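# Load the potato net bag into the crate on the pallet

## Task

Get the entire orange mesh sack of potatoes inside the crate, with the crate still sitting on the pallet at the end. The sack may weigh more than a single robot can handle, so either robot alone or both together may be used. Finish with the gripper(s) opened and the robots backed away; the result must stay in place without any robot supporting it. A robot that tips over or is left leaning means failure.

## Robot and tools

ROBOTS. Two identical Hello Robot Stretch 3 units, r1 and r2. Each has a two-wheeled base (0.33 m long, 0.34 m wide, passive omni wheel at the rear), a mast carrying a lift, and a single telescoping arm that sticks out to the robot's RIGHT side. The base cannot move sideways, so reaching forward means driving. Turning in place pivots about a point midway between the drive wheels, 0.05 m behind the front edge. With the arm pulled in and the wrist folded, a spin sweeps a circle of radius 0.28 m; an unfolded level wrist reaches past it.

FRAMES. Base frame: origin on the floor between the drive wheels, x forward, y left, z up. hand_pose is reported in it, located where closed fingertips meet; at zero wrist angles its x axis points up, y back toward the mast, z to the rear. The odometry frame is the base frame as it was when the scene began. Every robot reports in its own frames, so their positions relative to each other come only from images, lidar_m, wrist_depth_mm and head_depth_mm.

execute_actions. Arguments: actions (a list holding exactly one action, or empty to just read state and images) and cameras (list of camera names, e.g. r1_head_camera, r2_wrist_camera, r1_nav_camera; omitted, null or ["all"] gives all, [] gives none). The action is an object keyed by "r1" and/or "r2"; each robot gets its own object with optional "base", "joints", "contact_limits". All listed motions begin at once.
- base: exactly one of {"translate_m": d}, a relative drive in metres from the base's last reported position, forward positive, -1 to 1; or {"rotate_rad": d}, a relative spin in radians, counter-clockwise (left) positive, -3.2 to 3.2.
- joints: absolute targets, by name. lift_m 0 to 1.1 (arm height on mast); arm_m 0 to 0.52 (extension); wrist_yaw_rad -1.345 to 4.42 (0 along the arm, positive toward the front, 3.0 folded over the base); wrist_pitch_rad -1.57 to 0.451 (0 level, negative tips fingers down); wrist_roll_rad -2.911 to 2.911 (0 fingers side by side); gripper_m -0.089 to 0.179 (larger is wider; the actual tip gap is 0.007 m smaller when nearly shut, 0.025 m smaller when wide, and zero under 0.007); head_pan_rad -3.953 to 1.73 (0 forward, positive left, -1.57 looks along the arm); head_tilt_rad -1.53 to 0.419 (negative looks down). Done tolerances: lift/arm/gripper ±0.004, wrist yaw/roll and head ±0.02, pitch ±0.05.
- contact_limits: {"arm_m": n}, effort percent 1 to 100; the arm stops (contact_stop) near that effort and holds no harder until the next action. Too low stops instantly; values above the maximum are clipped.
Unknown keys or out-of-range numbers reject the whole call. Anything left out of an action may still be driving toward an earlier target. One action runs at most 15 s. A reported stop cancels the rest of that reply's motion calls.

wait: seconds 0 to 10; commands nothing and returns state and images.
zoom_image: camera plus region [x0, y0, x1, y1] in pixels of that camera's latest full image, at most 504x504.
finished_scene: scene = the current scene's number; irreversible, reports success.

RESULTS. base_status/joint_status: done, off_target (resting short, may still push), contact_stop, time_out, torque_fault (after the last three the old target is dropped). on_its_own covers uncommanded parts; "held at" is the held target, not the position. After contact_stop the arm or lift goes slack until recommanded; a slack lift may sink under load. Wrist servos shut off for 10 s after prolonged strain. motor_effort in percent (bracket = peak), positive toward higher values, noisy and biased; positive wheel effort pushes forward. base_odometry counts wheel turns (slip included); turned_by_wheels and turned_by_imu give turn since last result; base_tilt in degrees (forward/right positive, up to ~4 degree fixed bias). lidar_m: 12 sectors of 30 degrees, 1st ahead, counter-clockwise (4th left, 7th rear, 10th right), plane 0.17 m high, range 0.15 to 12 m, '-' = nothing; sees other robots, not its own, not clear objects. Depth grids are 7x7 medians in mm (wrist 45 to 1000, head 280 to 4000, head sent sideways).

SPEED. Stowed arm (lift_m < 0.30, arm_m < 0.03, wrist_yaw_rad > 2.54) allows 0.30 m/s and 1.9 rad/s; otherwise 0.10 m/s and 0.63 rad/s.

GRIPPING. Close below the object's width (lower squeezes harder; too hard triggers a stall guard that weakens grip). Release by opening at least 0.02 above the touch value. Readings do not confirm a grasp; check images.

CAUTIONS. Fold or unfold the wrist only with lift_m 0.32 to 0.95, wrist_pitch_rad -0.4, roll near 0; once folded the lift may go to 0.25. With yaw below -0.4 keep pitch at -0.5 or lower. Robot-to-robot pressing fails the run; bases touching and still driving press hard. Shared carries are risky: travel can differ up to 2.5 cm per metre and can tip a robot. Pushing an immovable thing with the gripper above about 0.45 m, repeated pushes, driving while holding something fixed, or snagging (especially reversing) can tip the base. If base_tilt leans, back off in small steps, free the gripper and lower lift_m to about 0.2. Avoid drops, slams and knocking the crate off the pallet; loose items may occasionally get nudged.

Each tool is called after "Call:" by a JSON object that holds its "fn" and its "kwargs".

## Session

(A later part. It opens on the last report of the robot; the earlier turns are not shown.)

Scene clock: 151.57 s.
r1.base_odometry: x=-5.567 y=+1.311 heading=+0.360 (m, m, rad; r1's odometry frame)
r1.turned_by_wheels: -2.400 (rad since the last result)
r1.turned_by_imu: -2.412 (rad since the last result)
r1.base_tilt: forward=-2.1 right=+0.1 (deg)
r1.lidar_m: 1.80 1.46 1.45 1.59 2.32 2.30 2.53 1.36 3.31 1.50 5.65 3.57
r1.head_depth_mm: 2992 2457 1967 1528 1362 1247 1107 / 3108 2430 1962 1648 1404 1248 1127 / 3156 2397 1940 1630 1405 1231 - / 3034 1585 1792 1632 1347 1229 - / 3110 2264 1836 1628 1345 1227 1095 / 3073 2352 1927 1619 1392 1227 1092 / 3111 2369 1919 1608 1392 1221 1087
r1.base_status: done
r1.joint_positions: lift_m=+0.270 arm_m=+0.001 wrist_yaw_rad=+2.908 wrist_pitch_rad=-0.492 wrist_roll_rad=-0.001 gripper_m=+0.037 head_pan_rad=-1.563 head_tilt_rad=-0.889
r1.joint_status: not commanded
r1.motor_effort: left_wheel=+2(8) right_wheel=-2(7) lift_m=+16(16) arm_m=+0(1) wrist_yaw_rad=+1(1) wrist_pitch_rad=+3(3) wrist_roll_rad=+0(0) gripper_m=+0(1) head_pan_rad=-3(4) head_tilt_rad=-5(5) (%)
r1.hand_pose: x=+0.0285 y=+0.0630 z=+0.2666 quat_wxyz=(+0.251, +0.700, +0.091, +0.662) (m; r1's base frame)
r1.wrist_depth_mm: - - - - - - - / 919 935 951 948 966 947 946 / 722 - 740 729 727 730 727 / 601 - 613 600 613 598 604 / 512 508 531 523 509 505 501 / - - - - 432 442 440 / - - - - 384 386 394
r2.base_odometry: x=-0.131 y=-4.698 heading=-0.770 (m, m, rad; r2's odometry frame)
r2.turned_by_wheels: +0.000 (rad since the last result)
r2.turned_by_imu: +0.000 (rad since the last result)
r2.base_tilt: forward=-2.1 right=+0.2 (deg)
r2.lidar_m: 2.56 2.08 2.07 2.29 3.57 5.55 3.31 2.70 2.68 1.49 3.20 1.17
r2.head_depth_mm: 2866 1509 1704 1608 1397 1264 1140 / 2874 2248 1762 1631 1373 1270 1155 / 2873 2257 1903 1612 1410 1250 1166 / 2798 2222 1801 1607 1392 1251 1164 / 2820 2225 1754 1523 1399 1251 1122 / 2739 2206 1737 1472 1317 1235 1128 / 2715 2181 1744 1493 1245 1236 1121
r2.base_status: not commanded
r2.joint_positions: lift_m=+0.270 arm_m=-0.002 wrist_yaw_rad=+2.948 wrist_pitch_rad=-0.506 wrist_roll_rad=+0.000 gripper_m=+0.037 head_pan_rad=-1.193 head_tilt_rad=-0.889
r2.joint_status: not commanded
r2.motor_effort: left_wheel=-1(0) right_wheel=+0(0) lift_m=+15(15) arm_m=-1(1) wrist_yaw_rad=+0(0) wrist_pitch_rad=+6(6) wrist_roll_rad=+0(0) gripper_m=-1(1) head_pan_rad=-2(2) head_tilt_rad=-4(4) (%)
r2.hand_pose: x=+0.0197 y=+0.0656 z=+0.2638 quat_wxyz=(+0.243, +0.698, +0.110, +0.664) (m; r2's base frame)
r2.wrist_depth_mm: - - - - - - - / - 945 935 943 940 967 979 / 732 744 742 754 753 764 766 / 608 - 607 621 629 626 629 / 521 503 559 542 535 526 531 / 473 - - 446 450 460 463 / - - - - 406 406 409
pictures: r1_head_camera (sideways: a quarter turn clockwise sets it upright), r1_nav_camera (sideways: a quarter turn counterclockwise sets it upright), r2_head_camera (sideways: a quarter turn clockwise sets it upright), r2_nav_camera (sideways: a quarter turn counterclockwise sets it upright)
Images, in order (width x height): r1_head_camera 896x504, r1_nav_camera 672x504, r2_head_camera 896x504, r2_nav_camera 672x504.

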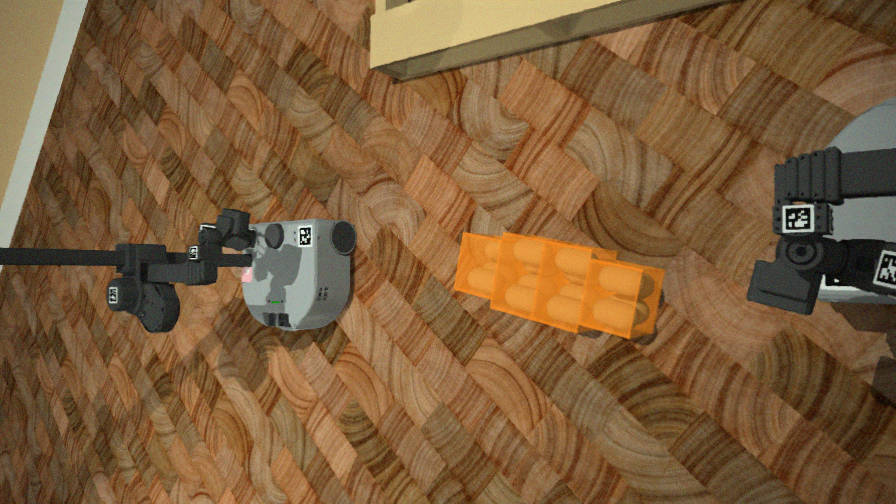

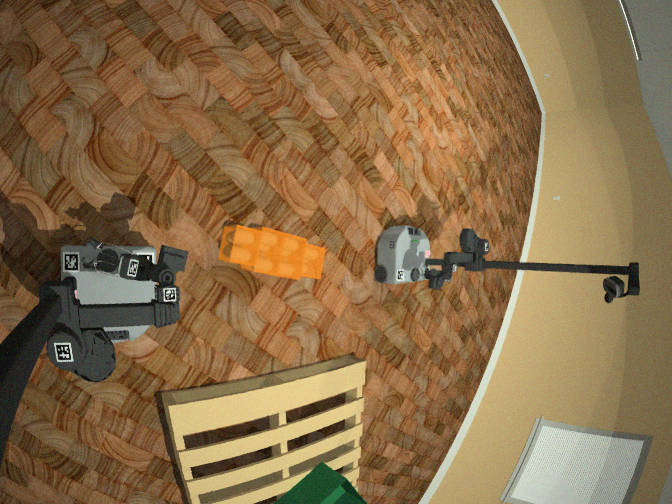

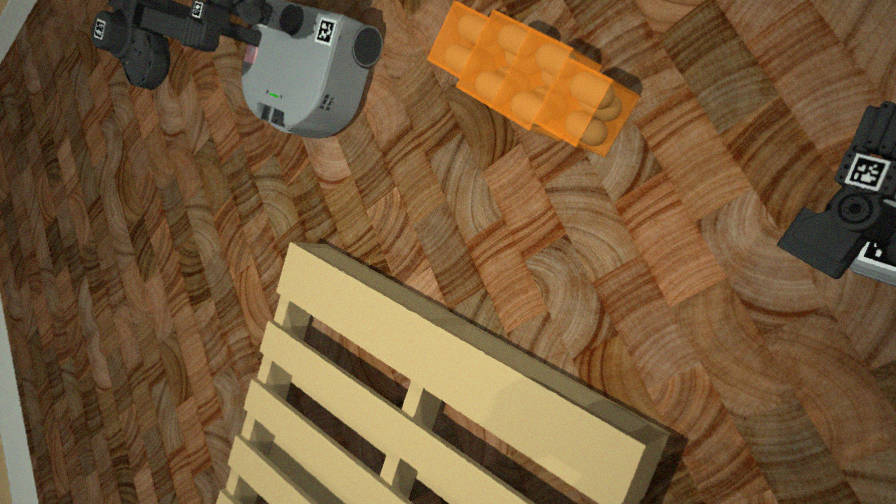

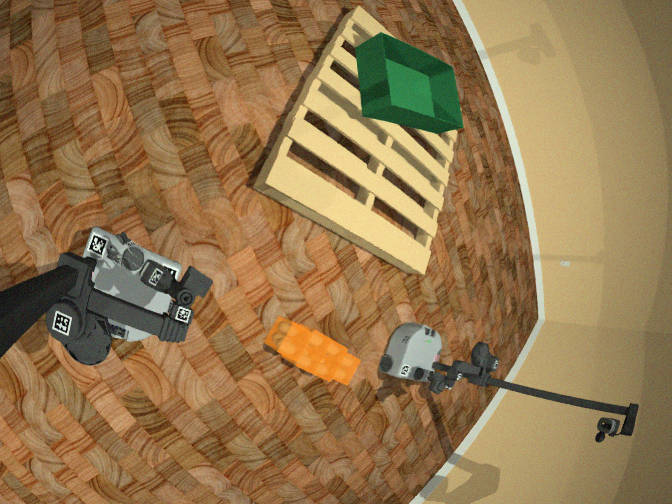

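Call:
{"fn": "execute_actions", "kwargs": {"actions": [{"r1": {"base": {"rotate_rad": 0.695}}, "r2": {"base": {"rotate_rad": -0.5}}}], "cameras": []}}

Call:
{"fn": "execute_actions", "kwargs": {"actions": [{"r1": {"base": {"translate_m": 0.156}}, "r2": {"base": {"translate_m": 0.2}}}], "cameras": []}}

Call:
{"fn": "execute_actions", "kwargs": {"actions": [{"r1": {"base": {"rotate_rad": -0.695}}, "r2": {"base": {"rotate_rad": 0.526}}}], "cameras": []}}

Call:
{"fn": "execute_actions", "kwargs": {"actions": [{"r1": {"joints": {"lift_m": 0.45, "wrist_pitch_rad": -0.4}}, "r2": {"base": {"translate_m": -0.1755}}}], "cameras": []}}

Call:
{"fn": "execute_actions", "kwargs": {"actions": [{"r1": {"joints": {"wrist_yaw_rad": 0.0, "gripper_m": 0.179}}, "r2": {"joints": {"lift_m": 0.45, "wrist_pitch_rad": -0.4}}}], "cameras": []}}

Call:
{"fn": "execute_actions", "kwargs": {"actions": [{"r1": {"joints": {"wrist_pitch_rad": -1.57, "arm_m": 0.4}}, "r2": {"joints": {"wrist_yaw_rad": 0.0, "gripper_m": 0.179, "head_pan_rad": -1.57}}}], "cameras": []}}

Call:
{"fn": "execute_actions", "kwargs": {"actions": [{"r2": {"joints": {"wrist_pitch_rad": -1.57, "arm_m": 0.4}}}]}}

Scene clock: 270.23 s.
r1.base_odometry: x=-5.567 y=+1.311 heading=+1.055 (m, m, rad; r1's odometry frame)
r1.turned_by_wheels: +0.695 (rad since the last result)
r1.turned_by_imu: +0.700 (rad since the last result)
r1.base_tilt: forward=-2.1 right=+0.1 (deg)
r1.lidar_m: 1.45 1.45 1.75 2.30 2.31 1.37 1.36 3.33 1.49 6.44 2.62 1.62
r1.head_depth_mm: 3258 2486 1971 1653 1353 1231 1114 / 3221 2454 1969 1649 1406 1197 1126 / 3151 2447 1958 1646 1425 1236 - / 3154 2415 1936 1637 1398 1236 - / 3128 2376 1973 1636 1400 1232 1091 / 3071 2363 1940 1620 1397 1219 1090 / 3043 2322 1901 1611 1397 1221 1087
r1.base_status: done
r1.joint_positions: lift_m=+0.270 arm_m=+0.001 wrist_yaw_rad=+2.908 wrist_pitch_rad=-0.492 wrist_roll_rad=-0.001 gripper_m=+0.037 head_pan_rad=-1.563 head_tilt_rad=-0.889
r1.joint_status: not commanded
r1.motor_effort: left_wheel=+0(5) right_wheel=+2(7) lift_m=+16(16) arm_m=-2(1) wrist_yaw_rad=+1(1) wrist_pitch_rad=+3(3) wrist_roll_rad=+0(0) gripper_m=+0(0) head_pan_rad=-3(3) head_tilt_rad=-4(4) (%)
r1.hand_pose: x=+0.0285 y=+0.0630 z=+0.2666 quat_wxyz=(+0.251, +0.700, +0.091, +0.662) (m; r1's base frame)
r1.wrist_depth_mm: - - - - - - - / 920 990 976 932 942 928 961 / 741 - 733 737 738 745 728 / 616 - 591 606 591 596 596 / 500 506 539 532 522 513 506 / - - - - 431 436 440 / - - - - 391 388 389
r2.base_odometry: x=-0.131 y=-4.698 heading=-1.269 (m, m, rad; r2's odometry frame)
r2.turned_by_wheels: -0.500 (rad since the last result)
r2.turned_by_imu: -0.495 (rad since the last result)
r2.base_tilt: forward=-2.2 right=+0.2 (deg)
r2.lidar_m: 1.17 2.51 2.08 2.08 2.32 3.70 5.53 3.25 2.70 2.69 1.49 3.19
r2.head_depth_mm: 2490 2295 1906 1636 1425 1267 1144 / 2568 2290 1906 1618 1422 1255 1154 / 2651 2266 1886 1609 1420 1264 1164 / 2737 2190 1832 1521 1374 1262 1153 / 2737 1847 1718 1575 1380 1242 1121 / 1499 1703 1742 1584 1388 1240 1113 / 2717 2191 1833 1586 1384 1231 1116
r2.base_status: done
r2.joint_positions: lift_m=+0.270 arm_m=-0.002 wrist_yaw_rad=+2.948 wrist_pitch_rad=-0.506 wrist_roll_rad=+0.000 gripper_m=+0.037 head_pan_rad=-1.193 head_tilt_rad=-0.889
r2.joint_status: not commanded
r2.motor_effort: left_wheel=+2(9) right_wheel=-3(8) lift_m=+16(15) arm_m=-1(1) wrist_yaw_rad=+0(0) wrist_pitch_rad=+6(6) wrist_roll_rad=+0(0) gripper_m=+0(1) head_pan_rad=-2(2) head_tilt_rad=-4(4) (%)
r2.hand_pose: x=+0.0197 y=+0.0656 z=+0.2638 quat_wxyz=(+0.243, +0.698, +0.110, +0.664) (m; r2's base frame)
r2.wrist_depth_mm: - - - - - - - / - 929 934 962 964 964 967 / 726 746 746 742 759 769 767 / 613 - 614 621 625 621 625 / 515 503 558 542 538 529 529 / 473 - - 444 449 462 463 / - - - - 407 412 409
pictures: none
No camera images: the call's "cameras" was empty. Leave "cameras" out to get every camera's image.

Scene clock: 272.63 s.
r1.base_odometry: x=-5.490 y=+1.446 heading=+1.055 (m, m, rad; r1's odometry frame)
r1.turned_by_wheels: +0.000 (rad since the last result)
r1.turned_by_imu: +0.001 (rad since the last result)
r1.base_tilt: forward=-2.2 right=+0.1 (deg)
r1.lidar_m: 1.30 1.30 1.56 2.33 2.34 1.53 1.52 1.54 4.17 6.40 2.34 1.45
r1.head_depth_mm: 3225 2432 1976 1641 1421 1205 1101 / 3277 2433 1978 1649 1411 1239 1117 / 3150 2439 1960 1624 1408 1243 - / 3174 2433 1953 1617 1403 1231 - / 3122 2401 1931 1622 1394 1224 1094 / 3109 2379 1925 1604 1397 1221 1094 / 3076 2344 1922 1598 1391 1225 1088
r1.base_status: done
r1.joint_positions: lift_m=+0.270 arm_m=+0.001 wrist_yaw_rad=+2.908 wrist_pitch_rad=-0.492 wrist_roll_rad=-0.001 gripper_m=+0.037 head_pan_rad=-1.563 head_tilt_rad=-0.889
r1.joint_status: not commanded
r1.motor_effort: left_wheel=-1(5) right_wheel=+2(8) lift_m=+16(15) arm_m=+0(0) wrist_yaw_rad=+1(0) wrist_pitch_rad=+3(3) wrist_roll_rad=+0(0) gripper_m=+0(0) head_pan_rad=-3(3) head_tilt_rad=-4(4) (%)
r1.hand_pose: x=+0.0285 y=+0.0630 z=+0.2666 quat_wxyz=(+0.251, +0.700, +0.091, +0.662) (m; r1's base frame)
r1.wrist_depth_mm: - - - - - - - / 925 983 937 969 967 985 937 / 743 - 742 728 742 733 724 / 597 - 608 603 619 606 601 / 510 504 547 523 517 512 513 / - - - - 423 443 449 / - - - - 392 388 392
r2.base_odometry: x=-0.071 y=-4.889 heading=-1.269 (m, m, rad; r2's odometry frame)
r2.turned_by_wheels: +0.000 (rad since the last result)
r2.turned_by_imu: +0.000 (rad since the last result)
r2.base_tilt: forward=-2.2 right=+0.1 (deg)
r2.lidar_m: 0.97 2.47 2.05 2.03 2.27 3.64 5.74 3.30 2.74 1.55 1.57 1.44
r2.head_depth_mm: 2525 2301 1895 1628 1432 1269 1140 / 2630 2222 1896 1628 1418 1261 1155 / 2691 2088 1785 1504 1352 1266 1161 / 2702 1820 1753 1606 1414 1245 1155 / 2799 2231 1859 1593 1394 1248 1126 / 2737 2219 1862 1592 1393 1243 1120 / 2685 2208 1831 1474 1292 1184 1086
r2.base_status: done
r2.joint_positions: lift_m=+0.270 arm_m=-0.002 wrist_yaw_rad=+2.948 wrist_pitch_rad=-0.506 wrist_roll_rad=+0.000 gripper_m=+0.037 head_pan_rad=-1.193 head_tilt_rad=-0.889
r2.joint_status: not commanded
r2.motor_effort: left_wheel=+2(10) right_wheel=-3(8) lift_m=+15(15) arm_m=-1(1) wrist_yaw_rad=+0(1) wrist_pitch_rad=+6(6) wrist_roll_rad=+0(0) gripper_m=+0(1) head_pan_rad=-2(2) head_tilt_rad=-4(4) (%)
r2.hand_pose: x=+0.0197 y=+0.0656 z=+0.2638 quat_wxyz=(+0.243, +0.698, +0.110, +0.664) (m; r2's base frame)
r2.wrist_depth_mm: - - - - - - - / - 940 942 944 959 958 976 / 737 747 743 744 753 770 769 / 608 - 613 614 618 619 629 / 521 506 558 543 535 529 536 / 472 - - 444 449 461 461 / - - - - 407 408 408
pictures: none
No camera images: the call's "cameras" was empty. Leave "cameras" out to get every camera's image.

Scene clock: 274.27 s.
r1.base_odometry: x=-5.490 y=+1.446 heading=+0.360 (m, m, rad; r1's odometry frame)
r1.turned_by_wheels: -0.695 (rad since the last result)
r1.turned_by_imu: -0.698 (rad since the last result)
r1.base_tilt: forward=-2.1 right=+0.1 (deg)
r1.lidar_m: 1.60 1.30 1.29 1.42 2.22 2.32 2.56 1.52 1.56 1.55 5.91 3.21
r1.head_depth_mm: 3068 2441 1989 1611 1419 1242 1112 / 3069 2374 1864 1656 1414 1242 1121 / 3186 1832 1787 1633 1404 1228 - / 3131 2428 1888 1641 1350 1235 - / 3145 2381 1951 1614 1405 1227 1091 / 3081 2350 1913 1609 1396 1216 1092 / 3072 2342 1903 1609 1391 1226 1091
r1.base_status: done
r1.joint_positions: lift_m=+0.270 arm_m=+0.001 wrist_yaw_rad=+2.908 wrist_pitch_rad=-0.492 wrist_roll_rad=-0.001 gripper_m=+0.037 head_pan_rad=-1.563 head_tilt_rad=-0.889
r1.joint_status: not commanded
r1.motor_effort: left_wheel=+2(6) right_wheel=-1(7) lift_m=+15(15) arm_m=-1(1) wrist_yaw_rad=+0(0) wrist_pitch_rad=+3(3) wrist_roll_rad=+0(0) gripper_m=+0(0) head_pan_rad=-3(3) head_tilt_rad=-4(4) (%)
r1.hand_pose: x=+0.0285 y=+0.0630 z=+0.2666 quat_wxyz=(+0.251, +0.700, +0.091, +0.662) (m; r1's base frame)
r1.wrist_depth_mm: - - - - - - - / 961 939 971 970 983 964 964 / 733 - 742 725 729 742 740 / 609 - 607 600 607 598 594 / 504 506 545 526 524 503 515 / - - - - 434 445 439 / - - - - 389 388 389
r2.base_odometry: x=-0.071 y=-4.889 heading=-0.743 (m, m, rad; r2's odometry frame)
r2.turned_by_wheels: +0.526 (rad since the last result)
r2.turned_by_imu: +0.522 (rad since the last result)
r2.base_tilt: forward=-2.2 right=+0.1 (deg)
r2.lidar_m: 2.46 2.04 2.04 2.27 3.67 5.73 3.28 2.73 1.55 1.68 1.42 0.97
r2.head_depth_mm: 2903 2305 1906 1646 1423 1250 1138 / 2887 2274 1905 1618 1429 1248 1149 / 2846 2265 1881 1611 1411 1260 1159 / 2774 2270 1788 1481 1389 1249 1163 / 2773 2216 1747 1501 1290 1224 1121 / 2763 2213 1733 1480 1336 1160 1116 / 2628 2206 1736 1489 1298 1206 1108
r2.base_status: done
r2.joint_positions: lift_m=+0.270 arm_m=-0.002 wrist_yaw_rad=+2.948 wrist_pitch_rad=-0.506 wrist_roll_rad=+0.000 gripper_m=+0.037 head_pan_rad=-1.193 head_tilt_rad=-0.889
r2.joint_status: not commanded
r2.motor_effort: left_wheel=-1(8) right_wheel=+1(9) lift_m=+15(15) arm_m=-1(1) wrist_yaw_rad=+0(0) wrist_pitch_rad=+6(6) wrist_roll_rad=+0(0) gripper_m=+0(0) head_pan_rad=-2(2) head_tilt_rad=-4(4) (%)
r2.hand_pose: x=+0.0197 y=+0.0656 z=+0.2638 quat_wxyz=(+0.243, +0.698, +0.110, +0.664) (m; r2's base frame)
r2.wrist_depth_mm: - - - - - - - / - 945 922 974 956 968 968 / 721 740 750 758 750 769 767 / 608 - 611 618 626 626 626 / 513 504 561 545 536 524 539 / 476 - - 448 447 462 462 / - - - - 407 408 409
pictures: none
No camera images: the call's "cameras" was empty. Leave "cameras" out to get every camera's image.

Scene clock: 276.73 s.
r1.base_odometry: x=-5.490 y=+1.446 heading=+0.360 (m, m, rad; r1's odometry frame)
r1.turned_by_wheels: +0.000 (rad since the last result)
r1.turned_by_imu: +0.001 (rad since the last result)
r1.base_tilt: forward=-2.1 right=+0.0 (deg)
r1.lidar_m: 1.60 1.31 1.29 1.42 2.22 2.33 2.56 1.52 3.46 1.50 5.91 3.21
r1.head_depth_mm: 3063 2454 1959 1608 1411 1249 1109 / 3180 2466 1958 1653 1420 1242 1107 / 3033 2340 1849 1627 1415 1257 - / 3126 1874 1804 1625 1355 1250 - / 3127 2404 1933 1628 1400 1252 1098 / 3130 2370 1915 1611 1388 1221 1095 / 3103 2371 1910 1605 1393 1226 1090
r1.base_status: not commanded
r1.joint_positions: lift_m=+0.450 arm_m=+0.001 wrist_yaw_rad=+2.908 wrist_pitch_rad=-0.422 wrist_roll_rad=-0.001 gripper_m=+0.037 head_pan_rad=-1.563 head_tilt_rad=-0.889
r1.joint_status: all done
r1.motor_effort: left_wheel=+2(2) right_wheel=-1(1) lift_m=+22(21) arm_m=+0(1) wrist_yaw_rad=+1(1) wrist_pitch_rad=+5(5) wrist_roll_rad=+0(0) gripper_m=+0(0) head_pan_rad=-3(3) head_tilt_rad=-4(4) (%)
r1.hand_pose: x=+0.0306 y=+0.0721 z=+0.4614 quat_wxyz=(+0.228, +0.703, +0.067, +0.670) (m; r1's base frame)
r1.wrist_depth_mm: - - - - - - - / - - - - - - - / - - - - - - - / 989 - 970 990 998 968 964 / 801 - 850 785 810 808 814 / 678 682 - 671 647 683 682 / 588 606 610 592 595 590 594
r2.base_odometry: x=-0.200 y=-4.770 heading=-0.743 (m, m, rad; r2's odometry frame)
r2.turned_by_wheels: +0.000 (rad since the last result)
r2.turned_by_imu: +0.000 (rad since the last result)
r2.base_tilt: forward=-2.1 right=+0.0 (deg)
r2.lidar_m: 2.60 2.16 2.15 2.40 3.90 5.59 3.16 2.62 2.60 1.50 3.14 1.12
r2.head_depth_mm: 2892 2288 1709 1628 1373 1272 1139 / 2833 2300 1888 1641 1366 1246 1149 / 2819 2259 1878 1611 1410 1258 1163 / 2746 2225 1847 1591 1415 1253 1157 / 2789 2241 1747 1513 1402 1248 1124 / 2756 2209 1725 1468 1322 1232 1113 / 2667 2233 1715 1490 1285 1177 1118
r2.base_status: done
r2.joint_positions: lift_m=+0.270 arm_m=-0.002 wrist_yaw_rad=+2.948 wrist_pitch_rad=-0.506 wrist_roll_rad=+0.000 gripper_m=+0.037 head_pan_rad=-1.193 head_tilt_rad=-0.889
r2.joint_status: not commanded
r2.motor_effort: left_wheel=+0(10) right_wheel=+0(5) lift_m=+15(15) arm_m=-1(1) wrist_yaw_rad=+0(0) wrist_pitch_rad=+6(6) wrist_roll_rad=+0(0) gripper_m=+0(0) head_pan_rad=-2(2) head_tilt_rad=-4(4) (%)
r2.hand_pose: x=+0.0197 y=+0.0656 z=+0.2638 quat_wxyz=(+0.243, +0.698, +0.110, +0.664) (m; r2's base frame)
r2.wrist_depth_mm: - - - - - - - / - 925 948 945 955 955 991 / 749 739 736 758 754 761 758 / 618 - 613 625 625 622 629 / 517 504 557 545 538 530 534 / 478 - - 446 444 459 464 / - - - - 408 409 407
pictures: none
No camera images: the call's "cameras" was empty. Leave "cameras" out to get every camera's image.

Scene clock: 279.20 s.
r1.base_odometry: x=-5.490 y=+1.446 heading=+0.360 (m, m, rad; r1's odometry frame)
r1.turned_by_wheels: +0.000 (rad since the last result)
r1.turned_by_imu: +0.001 (rad since the last result)
r1.base_tilt: forward=-2.1 right=+0.1 (deg)
r1.lidar_m: 1.60 1.30 1.29 1.42 2.21 2.33 2.56 1.52 3.46 1.51 5.97 3.22
r1.head_depth_mm: 3116 2455 1976 1628 1417 1247 1112 / 3215 2446 1964 1620 1420 1242 1102 / 2906 2267 1853 1622 1405 1266 - / 1444 2321 1785 1627 1342 1273 - / 3107 2398 1926 1621 1396 1222 1096 / 3093 2366 1914 1616 1391 1225 1096 / 3100 2384 1908 1607 1380 1219 1091
r1.base_status: not commanded
r1.joint_positions: lift_m=+0.450 arm_m=+0.001 wrist_yaw_rad=+0.002 wrist_pitch_rad=-0.422 wrist_roll_rad=-0.001 gripper_m=+0.179 head_pan_rad=-1.563 head_tilt_rad=-0.889
r1.joint_status: all done
r1.motor_effort: left_wheel=+2(2) right_wheel=-2(1) lift_m=+23(24) arm_m=-1(1) wrist_yaw_rad=-1(4) wrist_pitch_rad=+6(5) wrist_roll_rad=+0(0) gripper_m=+0(84) head_pan_rad=-3(4) head_tilt_rad=-5(4) (%)
r1.hand_pose: x=-0.0211 y=-0.3694 z=+0.4614 quat_wxyz=(+0.692, +0.149, -0.690, -0.148) (m; r1's base frame)
r1.wrist_depth_mm: - - - - - - - / - - - - - - - / - - - - - - - / - 962 956 903 977 992 868 / 800 840 822 749 788 819 739 / - 660 685 628 680 690 691 / 598 608 591 609 601 587 579
r2.base_odometry: x=-0.200 y=-4.770 heading=-0.743 (m, m, rad; r2's odometry frame)
r2.turned_by_wheels: +0.000 (rad since the last result)
r2.turned_by_imu: +0.000 (rad since the last result)
r2.base_tilt: forward=-2.1 right=+0.1 (deg)
r2.lidar_m: 2.60 2.16 2.15 2.40 3.87 5.61 3.16 2.62 2.61 1.50 3.13 1.12
r2.head_depth_mm: 2893 2277 1721 1650 1375 1265 1140 / 2873 2306 1907 1625 1352 1250 1176 / 2804 2234 1870 1610 1419 1260 - / 2775 2255 1816 1615 1399 1250 1123 / 2772 2231 1755 1509 1396 1248 1118 / 2766 2200 1730 1462 1325 1243 1117 / 2698 2210 1718 1480 1269 1185 1115
r2.base_status: not commanded
r2.joint_positions: lift_m=+0.450 arm_m=-0.002 wrist_yaw_rad=+2.948 wrist_pitch_rad=-0.422 wrist_roll_rad=+0.000 gripper_m=+0.037 head_pan_rad=-1.193 head_tilt_rad=-0.889
r2.joint_status: all done
r2.motor_effort: left_wheel=-1(1) right_wheel=+0(0) lift_m=+25(26) arm_m=-1(1) wrist_yaw_rad=+1(0) wrist_pitch_rad=+9(10) wrist_roll_rad=+0(0) gripper_m=+0(0) head_pan_rad=-2(2) head_tilt_rad=-4(4) (%)
r2.hand_pose: x=+0.0219 y=+0.0767 z=+0.4614 quat_wxyz=(+0.215, +0.702, +0.081, +0.674) (m; r2's base frame)
r2.wrist_depth_mm: - - - - - - - / - - - - - - - / - - - - - - - / 999 - - - - - - / 842 - 892 855 862 855 866 / 714 705 - 733 708 736 733 / 632 626 622 634 639 632 630
pictures: none
No camera images: the call's "cameras" was empty. Leave "cameras" out to get every camera's image.

Scene clock: 283.33 s.
r1.base_odometry: x=-5.490 y=+1.446 heading=+0.360 (m, m, rad; r1's odometry frame)
r1.turned_by_wheels: +0.000 (rad since the last result)
r1.turned_by_imu: +0.001 (rad since the last result)
r1.base_tilt: forward=-2.2 right=+0.2 (deg)
r1.lidar_m: 1.60 1.30 1.29 1.42 2.22 2.33 2.55 1.52 3.46 1.51 5.93 3.21
r1.head_depth_mm: 3062 2448 1957 1602 1420 1245 1107 / 3232 2412 1959 1630 1418 1240 1111 / 2897 2263 1829 1667 1376 1238 - / 1437 2354 1789 1714 1347 1230 1135 / 3118 2402 1931 1630 1396 1231 1102 / 3092 2372 1905 1630 1405 1224 1100 / 3030 2347 1913 1620 1390 1227 1094
r1.base_status: not commanded
r1.joint_positions: lift_m=+0.450 arm_m=+0.400 wrist_yaw_rad=+0.000 wrist_pitch_rad=-1.546 wrist_roll_rad=-0.001 gripper_m=+0.179 head_pan_rad=-1.563 head_tilt_rad=-0.889
r1.joint_status: all done
joint sent to its limit — the command would take r1.wrist_pitch_rad past its lower limit, so that joint was sent only as far as its limit.
r1.motor_effort: left_wheel=+2(2) right_wheel=-1(1) lift_m=+23(23) arm_m=+3(2) wrist_yaw_rad=+0(2) wrist_pitch_rad=-3(4) wrist_roll_rad=+0(0) gripper_m=+1(0) head_pan_rad=-3(3) head_tilt_rad=-4(4) (%)
r1.hand_pose: x=-0.0216 y=-0.5267 z=+0.3317 quat_wxyz=(+0.506, +0.494, -0.505, -0.494) (m; r1's base frame)
r1.wrist_depth_mm: 463 465 457 457 410 453 450 / 485 481 471 428 371 462 466 / 499 494 488 488 477 480 482 / 516 510 505 493 493 510 503 / 522 522 533 524 521 517 503 / - 543 544 542 534 539 521 / 576 567 562 558 567 552 553
r2.base_odometry: x=-0.200 y=-4.770 heading=-0.743 (m, m, rad; r2's odometry frame)
r2.turned_by_wheels: +0.000 (rad since the last result)
r2.turned_by_imu: +0.001 (rad since the last result)
r2.base_tilt: forward=-2.1 right=+0.1 (deg)
r2.lidar_m: 2.60 2.16 2.15 2.40 3.90 5.59 3.14 2.62 2.61 1.51 3.14 1.12
r2.head_depth_mm: 2569 2289 1906 1633 1421 1268 1136 / 2637 2275 1854 1630 1427 1271 1139 / 1444 1145 1765 1606 1373 1249 - / 2636 2237 1773 1612 1369 1291 - / 2788 2225 1838 1599 1407 1249 1131 / 2765 2207 1861 1587 1397 1241 1117 / 2739 2215 1848 1494 1358 1237 1117
r2.base_status: not commanded
r2.joint_positions: lift_m=+0.450 arm_m=-0.002 wrist_yaw_rad=+0.002 wrist_pitch_rad=-0.422 wrist_roll_rad=+0.000 gripper_m=+0.179 head_pan_rad=-1.563 head_tilt_rad=-0.889
r2.joint_status: all done
r2.motor_effort: left_wheel=-1(1) right_wheel=+1(1) lift_m=+25(25) arm_m=-1(1) wrist_yaw_rad=-2(1) wrist_pitch_rad=+9(9) wrist_roll_rad=+0(0) gripper_m=+0(85) head_pan_rad=-2(19) head_tilt_rad=-4(4) (%)
r2.hand_pose: x=-0.0211 y=-0.3668 z=+0.4614 quat_wxyz=(+0.692, +0.149, -0.691, -0.148) (m; r2's base frame)
r2.wrist_depth_mm: - - - - - - - / - - - - - - - / - - - - - - - / 829 961 - 994 - - - / 684 851 860 782 793 853 863 / - 724 715 698 707 719 767 / 600 622 622 603 619 632 625
pictures: none
No camera images: the call's "cameras" was empty. Leave "cameras" out to get every camera's image.

Scene clock: 287.50 s.
r1.base_odometry: x=-5.490 y=+1.446 heading=+0.360 (m, m, rad; r1's odometry frame)
r1.turned_by_wheels: +0.000 (rad since the last result)
r1.turned_by_imu: +0.001 (rad since the last result)
r1.base_tilt: forward=-2.1 right=+0.1 (deg)
r1.lidar_m: 1.60 1.30 1.30 1.42 2.21 2.33 2.56 1.51 3.47 1.50 5.96 3.23
r1.head_depth_mm: 3071 2452 1970 1611 1419 1245 1103 / 3205 2456 1965 1627 1402 1240 1111 / 2952 2263 1776 1672 1381 1231 - / 1439 2293 1812 1712 1347 1236 1135 / 3095 2379 1928 1622 1398 1230 1095 / 3073 2348 1914 1607 1385 1220 1097 / 3056 2351 1908 1617 1390 1218 1090
r1.base_status: not commanded
r1.joint_positions: lift_m=+0.450 arm_m=+0.400 wrist_yaw_rad=+0.000 wrist_pitch_rad=-1.546 wrist_roll_rad=-0.001 gripper_m=+0.179 head_pan_rad=-1.563 head_tilt_rad=-0.889
r1.joint_status: not commanded
r1.motor_effort: left_wheel=+2(2) right_wheel=-1(1) lift_m=+23(23) arm_m=+3(3) wrist_yaw_rad=+0(1) wrist_pitch_rad=-3(3) wrist_roll_rad=+0(0) gripper_m=+0(0) head_pan_rad=-4(3) head_tilt_rad=-4(4) (%)
r1.hand_pose: x=-0.0216 y=-0.5267 z=+0.3317 quat_wxyz=(+0.506, +0.494, -0.505, -0.494) (m; r1's base frame)
r1.wrist_depth_mm: 464 460 457 458 412 454 454 / 476 473 467 435 370 465 462 / 490 490 485 480 486 482 480 / 508 521 508 510 491 496 492 / 528 517 527 515 512 516 522 / - 543 538 547 539 533 518 / 570 562 571 561 559 559 551
r2.base_odometry: x=-0.200 y=-4.770 heading=-0.743 (m, m, rad; r2's odometry frame)
r2.turned_by_wheels: +0.000 (rad since the last result)
r2.turned_by_imu: +0.001 (rad since the last result)
r2.base_tilt: forward=-2.1 right=+0.1 (deg)
r2.lidar_m: 2.59 2.16 2.15 2.39 3.86 5.59 3.16 2.61 2.60 1.51 3.12 1.12
r2.head_depth_mm: 2526 2312 1906 1627 1432 1267 1138 / 2702 2267 1842 1621 1428 1264 1144 / 1435 1138 1764 1654 1357 1247 1153 / 2600 2251 1765 1694 1352 1251 1150 / 2772 2205 1848 1594 1398 1241 1131 / 2750 2180 1859 1581 1400 1244 1122 / 2707 2183 1854 1509 1358 1238 1114
r2.base_status: not commanded
r2.joint_positions: lift_m=+0.450 arm_m=+0.400 wrist_yaw_rad=+0.000 wrist_pitch_rad=-1.563 wrist_roll_rad=+0.000 gripper_m=+0.179 head_pan_rad=-1.563 head_tilt_rad=-0.889
r2.joint_status: all done
r2.motor_effort: left_wheel=-1(1) right_wheel=+0(1) lift_m=+25(25) arm_m=+4(6) wrist_yaw_rad=+1(1) wrist_pitch_rad=-3(8) wrist_roll_rad=+0(0) gripper_m=+0(0) head_pan_rad=-2(2) head_tilt_rad=-5(4) (%)
r2.hand_pose: x=-0.0216 y=-0.5224 z=+0.3320 quat_wxyz=(+0.502, +0.498, -0.502, -0.499) (m; r2's base frame)
r2.wrist_depth_mm: 456 458 464 465 409 475 480 / 470 474 474 474 437 488 496 / 481 483 494 500 440 503 510 / 497 500 508 516 522 518 527 / 510 513 520 529 531 538 545 / - 537 543 547 556 560 560 / 552 546 559 566 572 578 580
pictures: r1_head_camera (sideways: a quarter turn clockwise sets it upright), r1_nav_camera (sideways: a quarter turn counterclockwise sets it upright), r1_wrist_camera, r2_head_camera (sideways: a quarter turn clockwise sets it upright), r2_nav_camera (sideways: a quarter turn counterclockwise sets it upright), r2_wrist_camera
Images, in order (width x height): r1_head_camera 896x504, r1_nav_camera 672x504, r1_wrist_camera 644x364, r2_head_camera 896x504, r2_nav_camera 672x504, r2_wrist_camera 644x364.

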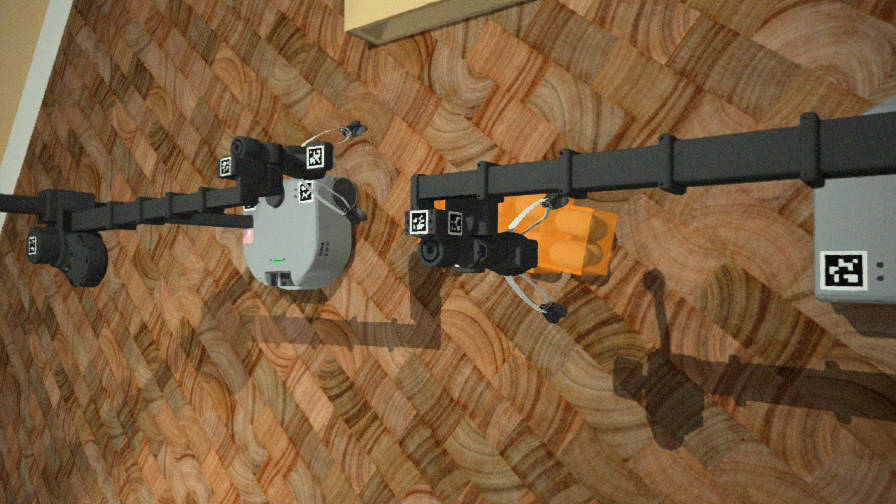

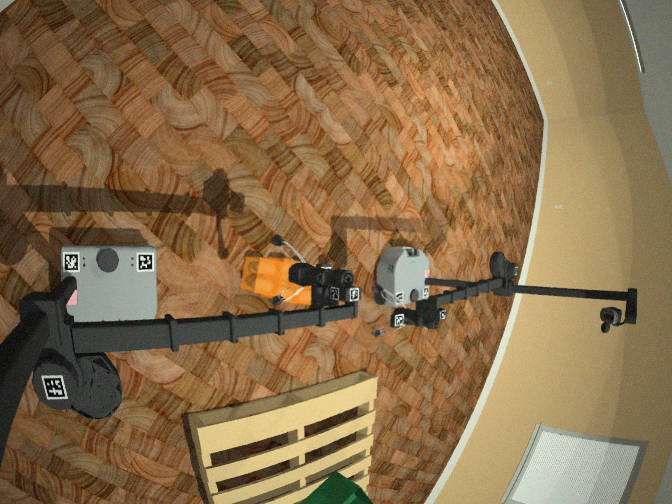

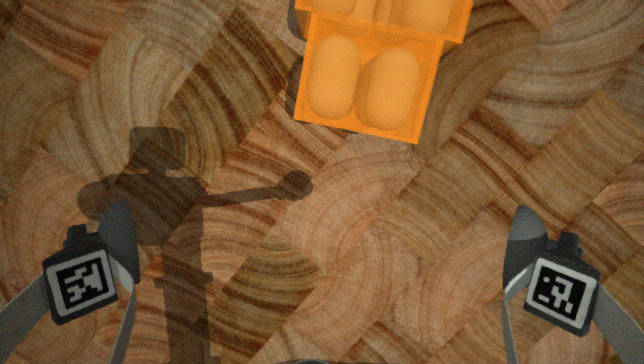

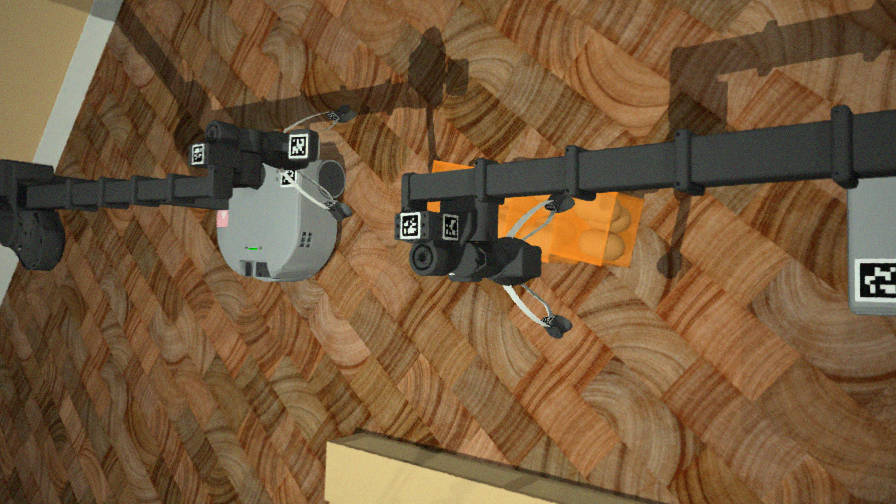

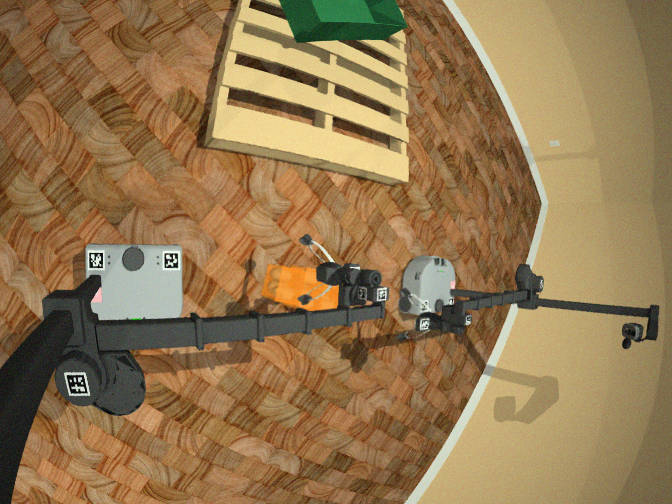

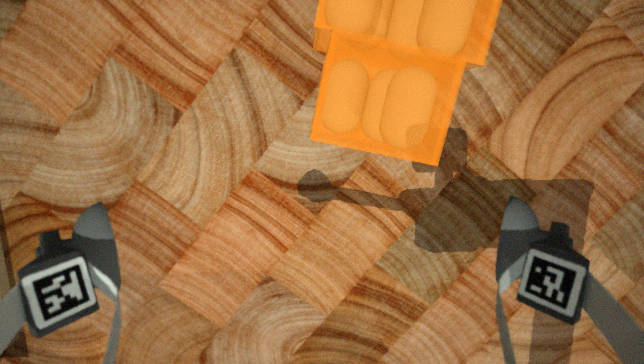

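Call:
{"fn": "execute_actions", "kwargs": {"actions": [{"r1": {"base": {"translate_m": -0.03}, "joints": {"wrist_pitch_rad": -1.1, "wrist_yaw_rad": -0.175, "arm_m": 0.36, "lift_m": 0.35}}, "r2": {"base": {"translate_m": -0.06}, "joints": {"wrist_pitch_rad": -1.1, "wrist_yaw_rad": -0.175, "arm_m": 0.33, "lift_m": 0.35}}}], "cameras": ["r1_head_camera", "r1_wrist_camera", "r2_head_camera", "r2_wrist_camera"]}}

Scene clock: 315.23 s.
r1.base_odometry: x=-5.518 y=+1.436 heading=+0.360 (m, m, rad; r1's odometry frame)
r1.turned_by_wheels: +0.000 (rad since the last result)
r1.turned_by_imu: +0.001 (rad since the last result)
r1.base_tilt: forward=-2.1 right=+0.1 (deg)
r1.lidar_m: 1.63 1.32 1.31 1.44 2.25 2.31 2.53 1.49 3.45 1.50 5.85 3.27
r1.head_depth_mm: 3098 2469 1967 1610 1406 1241 1116 / 3194 2446 1948 1625 1416 1248 1123 / 3221 2419 1896 1636 1411 1234 - / 1550 2239 1785 1634 1334 1228 1131 / 3125 2360 1832 1622 1401 1233 1094 / 3072 2366 1923 1630 1388 1220 1089 / 3060 2361 1926 1615 1389 1213 1086
r1.base_status: done
r1.joint_positions: lift_m=+0.350 arm_m=+0.360 wrist_yaw_rad=-0.173 wrist_pitch_rad=-1.112 wrist_roll_rad=-0.001 gripper_m=+0.179 head_pan_rad=-1.563 head_tilt_rad=-0.889
r1.joint_status: all done
r1.motor_effort: left_wheel=+1(3) right_wheel=-1(7) lift_m=+15(16) arm_m=-3(3) wrist_yaw_rad=-1(1) wrist_pitch_rad=+3(4) wrist_roll_rad=+0(0) gripper_m=+0(0) head_pan_rad=-3(3) head_tilt_rad=-4(4) (%)
r1.hand_pose: x=-0.0375 y=-0.5958 z=+0.2486 quat_wxyz=(+0.567, +0.320, -0.630, -0.424) (m; r1's base frame)
r1.wrist_depth_mm: 480 485 477 373 468 483 482 / 474 464 462 400 455 455 456 / 449 445 439 343 441 440 435 / 433 431 425 344 421 420 421 / 421 413 412 301 406 404 409 / - 397 397 393 397 401 399 / 385 382 385 388 384 386 382
r2.base_odometry: x=-0.245 y=-4.730 heading=-0.744 (m, m, rad; r2's odometry frame)
r2.turned_by_wheels: +0.000 (rad since the last result)
r2.turned_by_imu: +0.001 (rad since the last result)
r2.base_tilt: forward=-2.1 right=+0.0 (deg)
r2.lidar_m: 2.64 2.20 2.19 2.44 3.93 5.55 3.12 2.58 2.57 1.49 3.16 1.17
r2.head_depth_mm: 2529 2287 1896 1636 1435 1264 1136 / 2651 2269 1901 1625 1420 1259 1134 / 2729 2246 1794 1603 1386 1266 - / 1497 1808 1734 1605 1330 1257 1147 / 2765 2207 1811 1601 1397 1251 1130 / 2752 2223 1853 1596 1395 1238 1120 / 2711 2186 1844 1554 1378 1239 1119
r2.base_status: done
r2.joint_positions: lift_m=+0.350 arm_m=+0.330 wrist_yaw_rad=-0.174 wrist_pitch_rad=-1.112 wrist_roll_rad=+0.000 gripper_m=+0.179 head_pan_rad=-1.563 head_tilt_rad=-0.889
r2.joint_status: all done
r2.motor_effort: left_wheel=-1(5) right_wheel=+1(2) lift_m=+15(19) arm_m=-5(2) wrist_yaw_rad=-1(1) wrist_pitch_rad=+5(6) wrist_roll_rad=+0(0) gripper_m=+0(0) head_pan_rad=-2(3) head_tilt_rad=-4(4) (%)
r2.hand_pose: x=-0.0375 y=-0.5658 z=+0.2486 quat_wxyz=(+0.566, +0.320, -0.630, -0.424) (m; r2's base frame)
r2.wrist_depth_mm: 486 488 483 417 499 507 513 / 463 468 464 412 479 489 485 / 444 451 449 365 460 465 468 / 430 435 430 384 444 446 452 / 416 418 416 317 426 428 435 / - 400 405 405 413 413 420 / 383 389 391 392 396 400 399
pictures: r1_head_camera (sideways: a quarter turn clockwise sets it upright), r1_wrist_camera, r2_head_camera (sideways: a quarter turn clockwise sets it upright), r2_wrist_camera
Images, in order (width x height): r1_head_camera 896x504, r1_wrist_camera 644x364, r2_head_camera 896x504, r2_wrist_camera 644x364.

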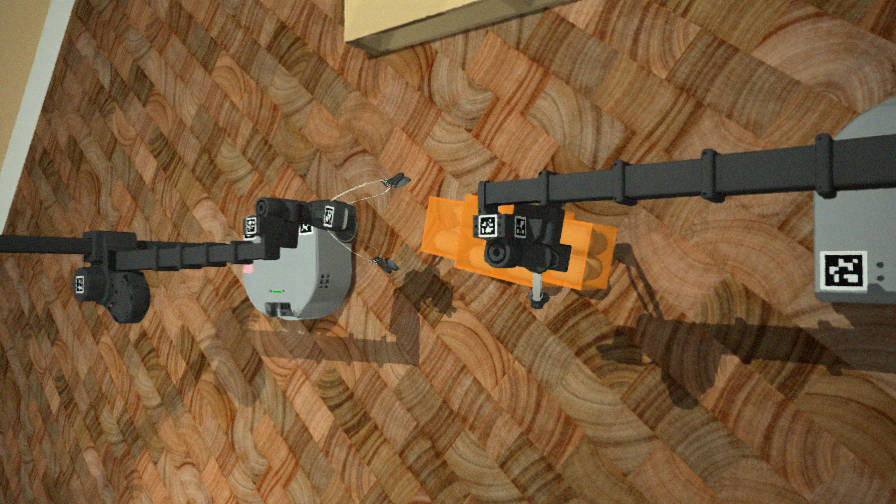

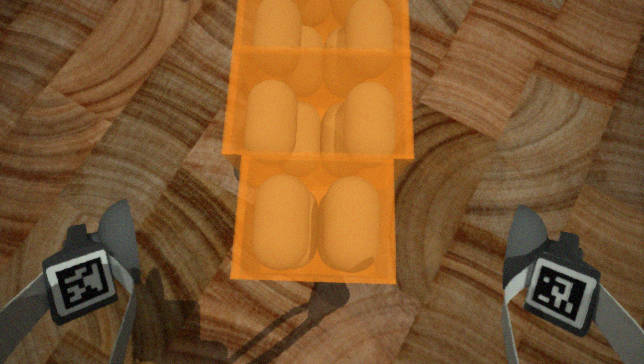

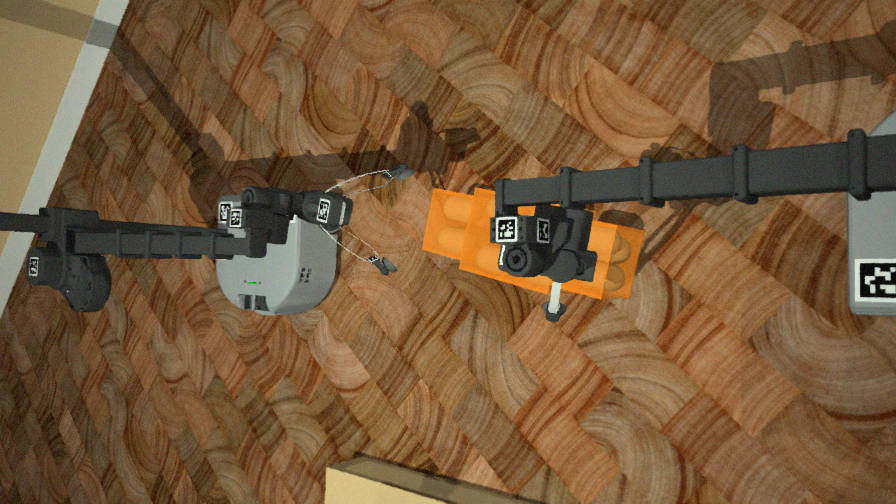

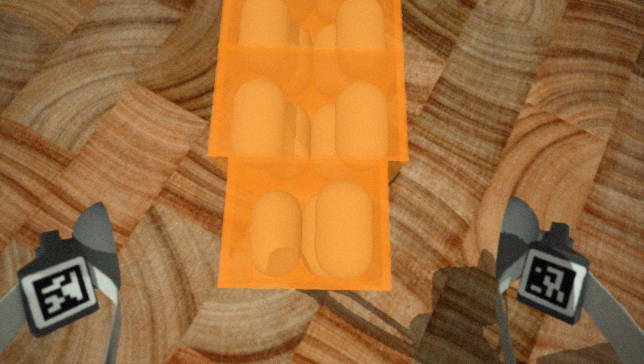

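Call:
{"fn": "execute_actions", "kwargs": {"actions": [{"r1": {"joints": {"arm_m": 0.42, "lift_m": 0.25}}, "r2": {"joints": {"arm_m": 0.39, "lift_m": 0.25}}}], "cameras": ["r1_head_camera", "r1_wrist_camera", "r2_head_camera", "r2_wrist_camera"]}}

Scene clock: 328.50 s.
r1.base_odometry: x=-5.518 y=+1.436 heading=+0.360 (m, m, rad; r1's odometry frame)
r1.turned_by_wheels: +0.000 (rad since the last result)
r1.turned_by_imu: +0.001 (rad since the last result)
r1.base_tilt: forward=-2.2 right=+0.1 (deg)
r1.lidar_m: 1.63 1.32 1.31 1.44 2.24 2.31 2.53 1.49 3.44 0.89 5.89 3.24
r1.head_depth_mm: 3104 2465 1963 1591 1420 1240 1105 / 3164 2438 1958 1646 1410 1242 1115 / 3171 2408 1949 1627 1411 1252 - / 2888 1622 1743 1637 1330 1230 1125 / 3061 2296 1841 1619 1398 1226 1097 / 3080 2389 1915 1617 1393 1221 1093 / 3102 2354 1915 1601 1389 1226 1089
r1.base_status: not commanded
r1.joint_positions: lift_m=+0.250 arm_m=+0.420 wrist_yaw_rad=-0.174 wrist_pitch_rad=-1.111 wrist_roll_rad=-0.001 gripper_m=+0.179 head_pan_rad=-1.563 head_tilt_rad=-0.889
r1.joint_status: all done
r1.motor_effort: left_wheel=+2(1) right_wheel=-2(1) lift_m=+15(14) arm_m=+4(3) wrist_yaw_rad=-1(2) wrist_pitch_rad=+2(3) wrist_roll_rad=+1(0) gripper_m=+0(1) head_pan_rad=-3(4) head_tilt_rad=-4(4) (%)
r1.hand_pose: x=-0.0376 y=-0.6553 z=+0.1486 quat_wxyz=(+0.567, +0.320, -0.630, -0.424) (m; r1's base frame)
r1.wrist_depth_mm: 367 374 356 295 246 366 360 / 353 353 348 294 268 346 344 / 338 341 223 270 224 334 334 / 327 331 236 265 222 322 321 / 320 315 312 269 306 309 309 / - 300 296 198 196 298 298 / 292 294 201 194 186 289 288
r2.base_odometry: x=-0.245 y=-4.730 heading=-0.744 (m, m, rad; r2's odometry frame)
r2.turned_by_wheels: +0.000 (rad since the last result)
r2.turned_by_imu: +0.001 (rad since the last result)
r2.base_tilt: forward=-2.1 right=+0.1 (deg)
r2.lidar_m: 2.64 2.20 2.19 2.45 3.94 5.57 3.11 2.58 2.56 0.88 3.17 1.17
r2.head_depth_mm: 2486 2289 1923 1625 1414 1265 1132 / 2640 2274 1886 1613 1427 1260 1133 / 2734 2234 1799 1614 1407 1255 1147 / 1583 1812 1752 1614 1326 1251 1148 / 2752 2233 1815 1595 1402 1237 1129 / 2725 2214 1848 1601 1407 1239 1119 / 2731 2181 1829 1552 1403 1234 1125
r2.base_status: not commanded
r2.joint_positions: lift_m=+0.250 arm_m=+0.390 wrist_yaw_rad=-0.174 wrist_pitch_rad=-1.111 wrist_roll_rad=+0.000 gripper_m=+0.179 head_pan_rad=-1.563 head_tilt_rad=-0.889
r2.joint_status: all done
r2.motor_effort: left_wheel=-1(0) right_wheel=+1(2) lift_m=+16(14) arm_m=+4(5) wrist_yaw_rad=-1(1) wrist_pitch_rad=+4(5) wrist_roll_rad=+0(0) gripper_m=+0(0) head_pan_rad=-2(2) head_tilt_rad=-4(4) (%)
r2.hand_pose: x=-0.0376 y=-0.6253 z=+0.1487 quat_wxyz=(+0.566, +0.319, -0.631, -0.424) (m; r2's base frame)
r2.wrist_depth_mm: 365 368 255 304 256 384 387 / 350 355 351 304 307 367 372 / 337 340 229 283 234 352 354 / 325 327 229 273 231 338 342 / 316 316 317 281 322 326 331 / - 305 302 251 206 312 318 / 292 296 292 247 197 304 304
pictures: r1_head_camera (sideways: a quarter turn clockwise sets it upright), r1_wrist_camera, r2_head_camera (sideways: a quarter turn clockwise sets it upright), r2_wrist_camera
Images, in order (width x height): r1_head_camera 896x504, r1_wrist_camera 644x364, r2_head_camera 896x504, r2_wrist_camera 644x364.

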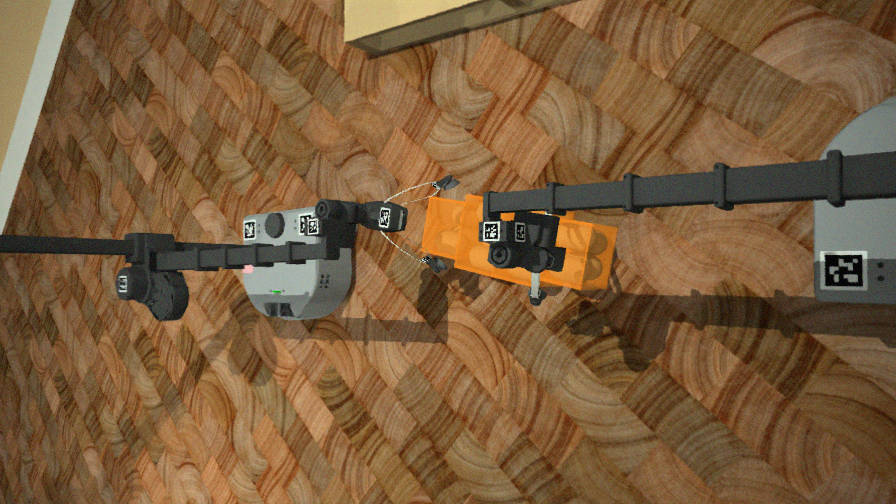

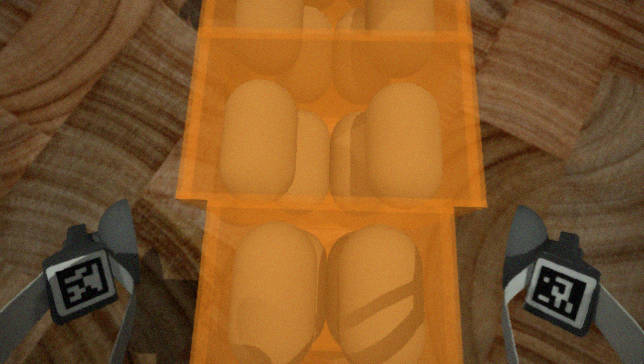

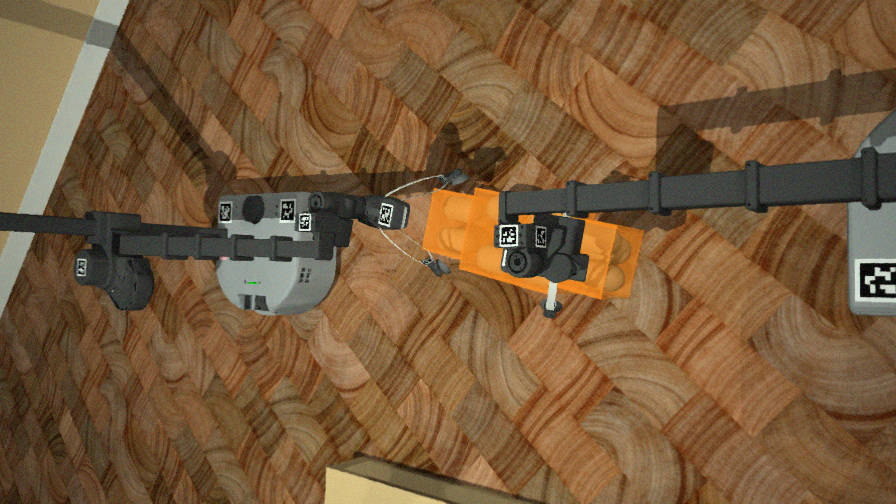

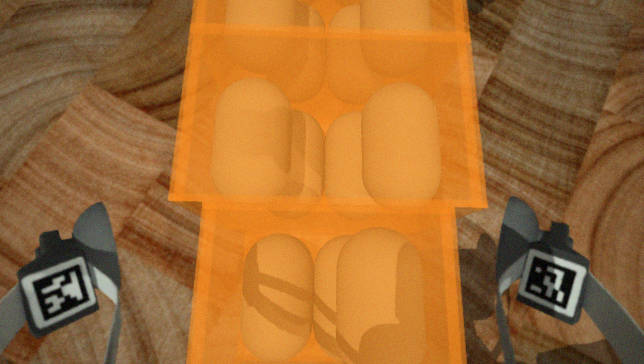

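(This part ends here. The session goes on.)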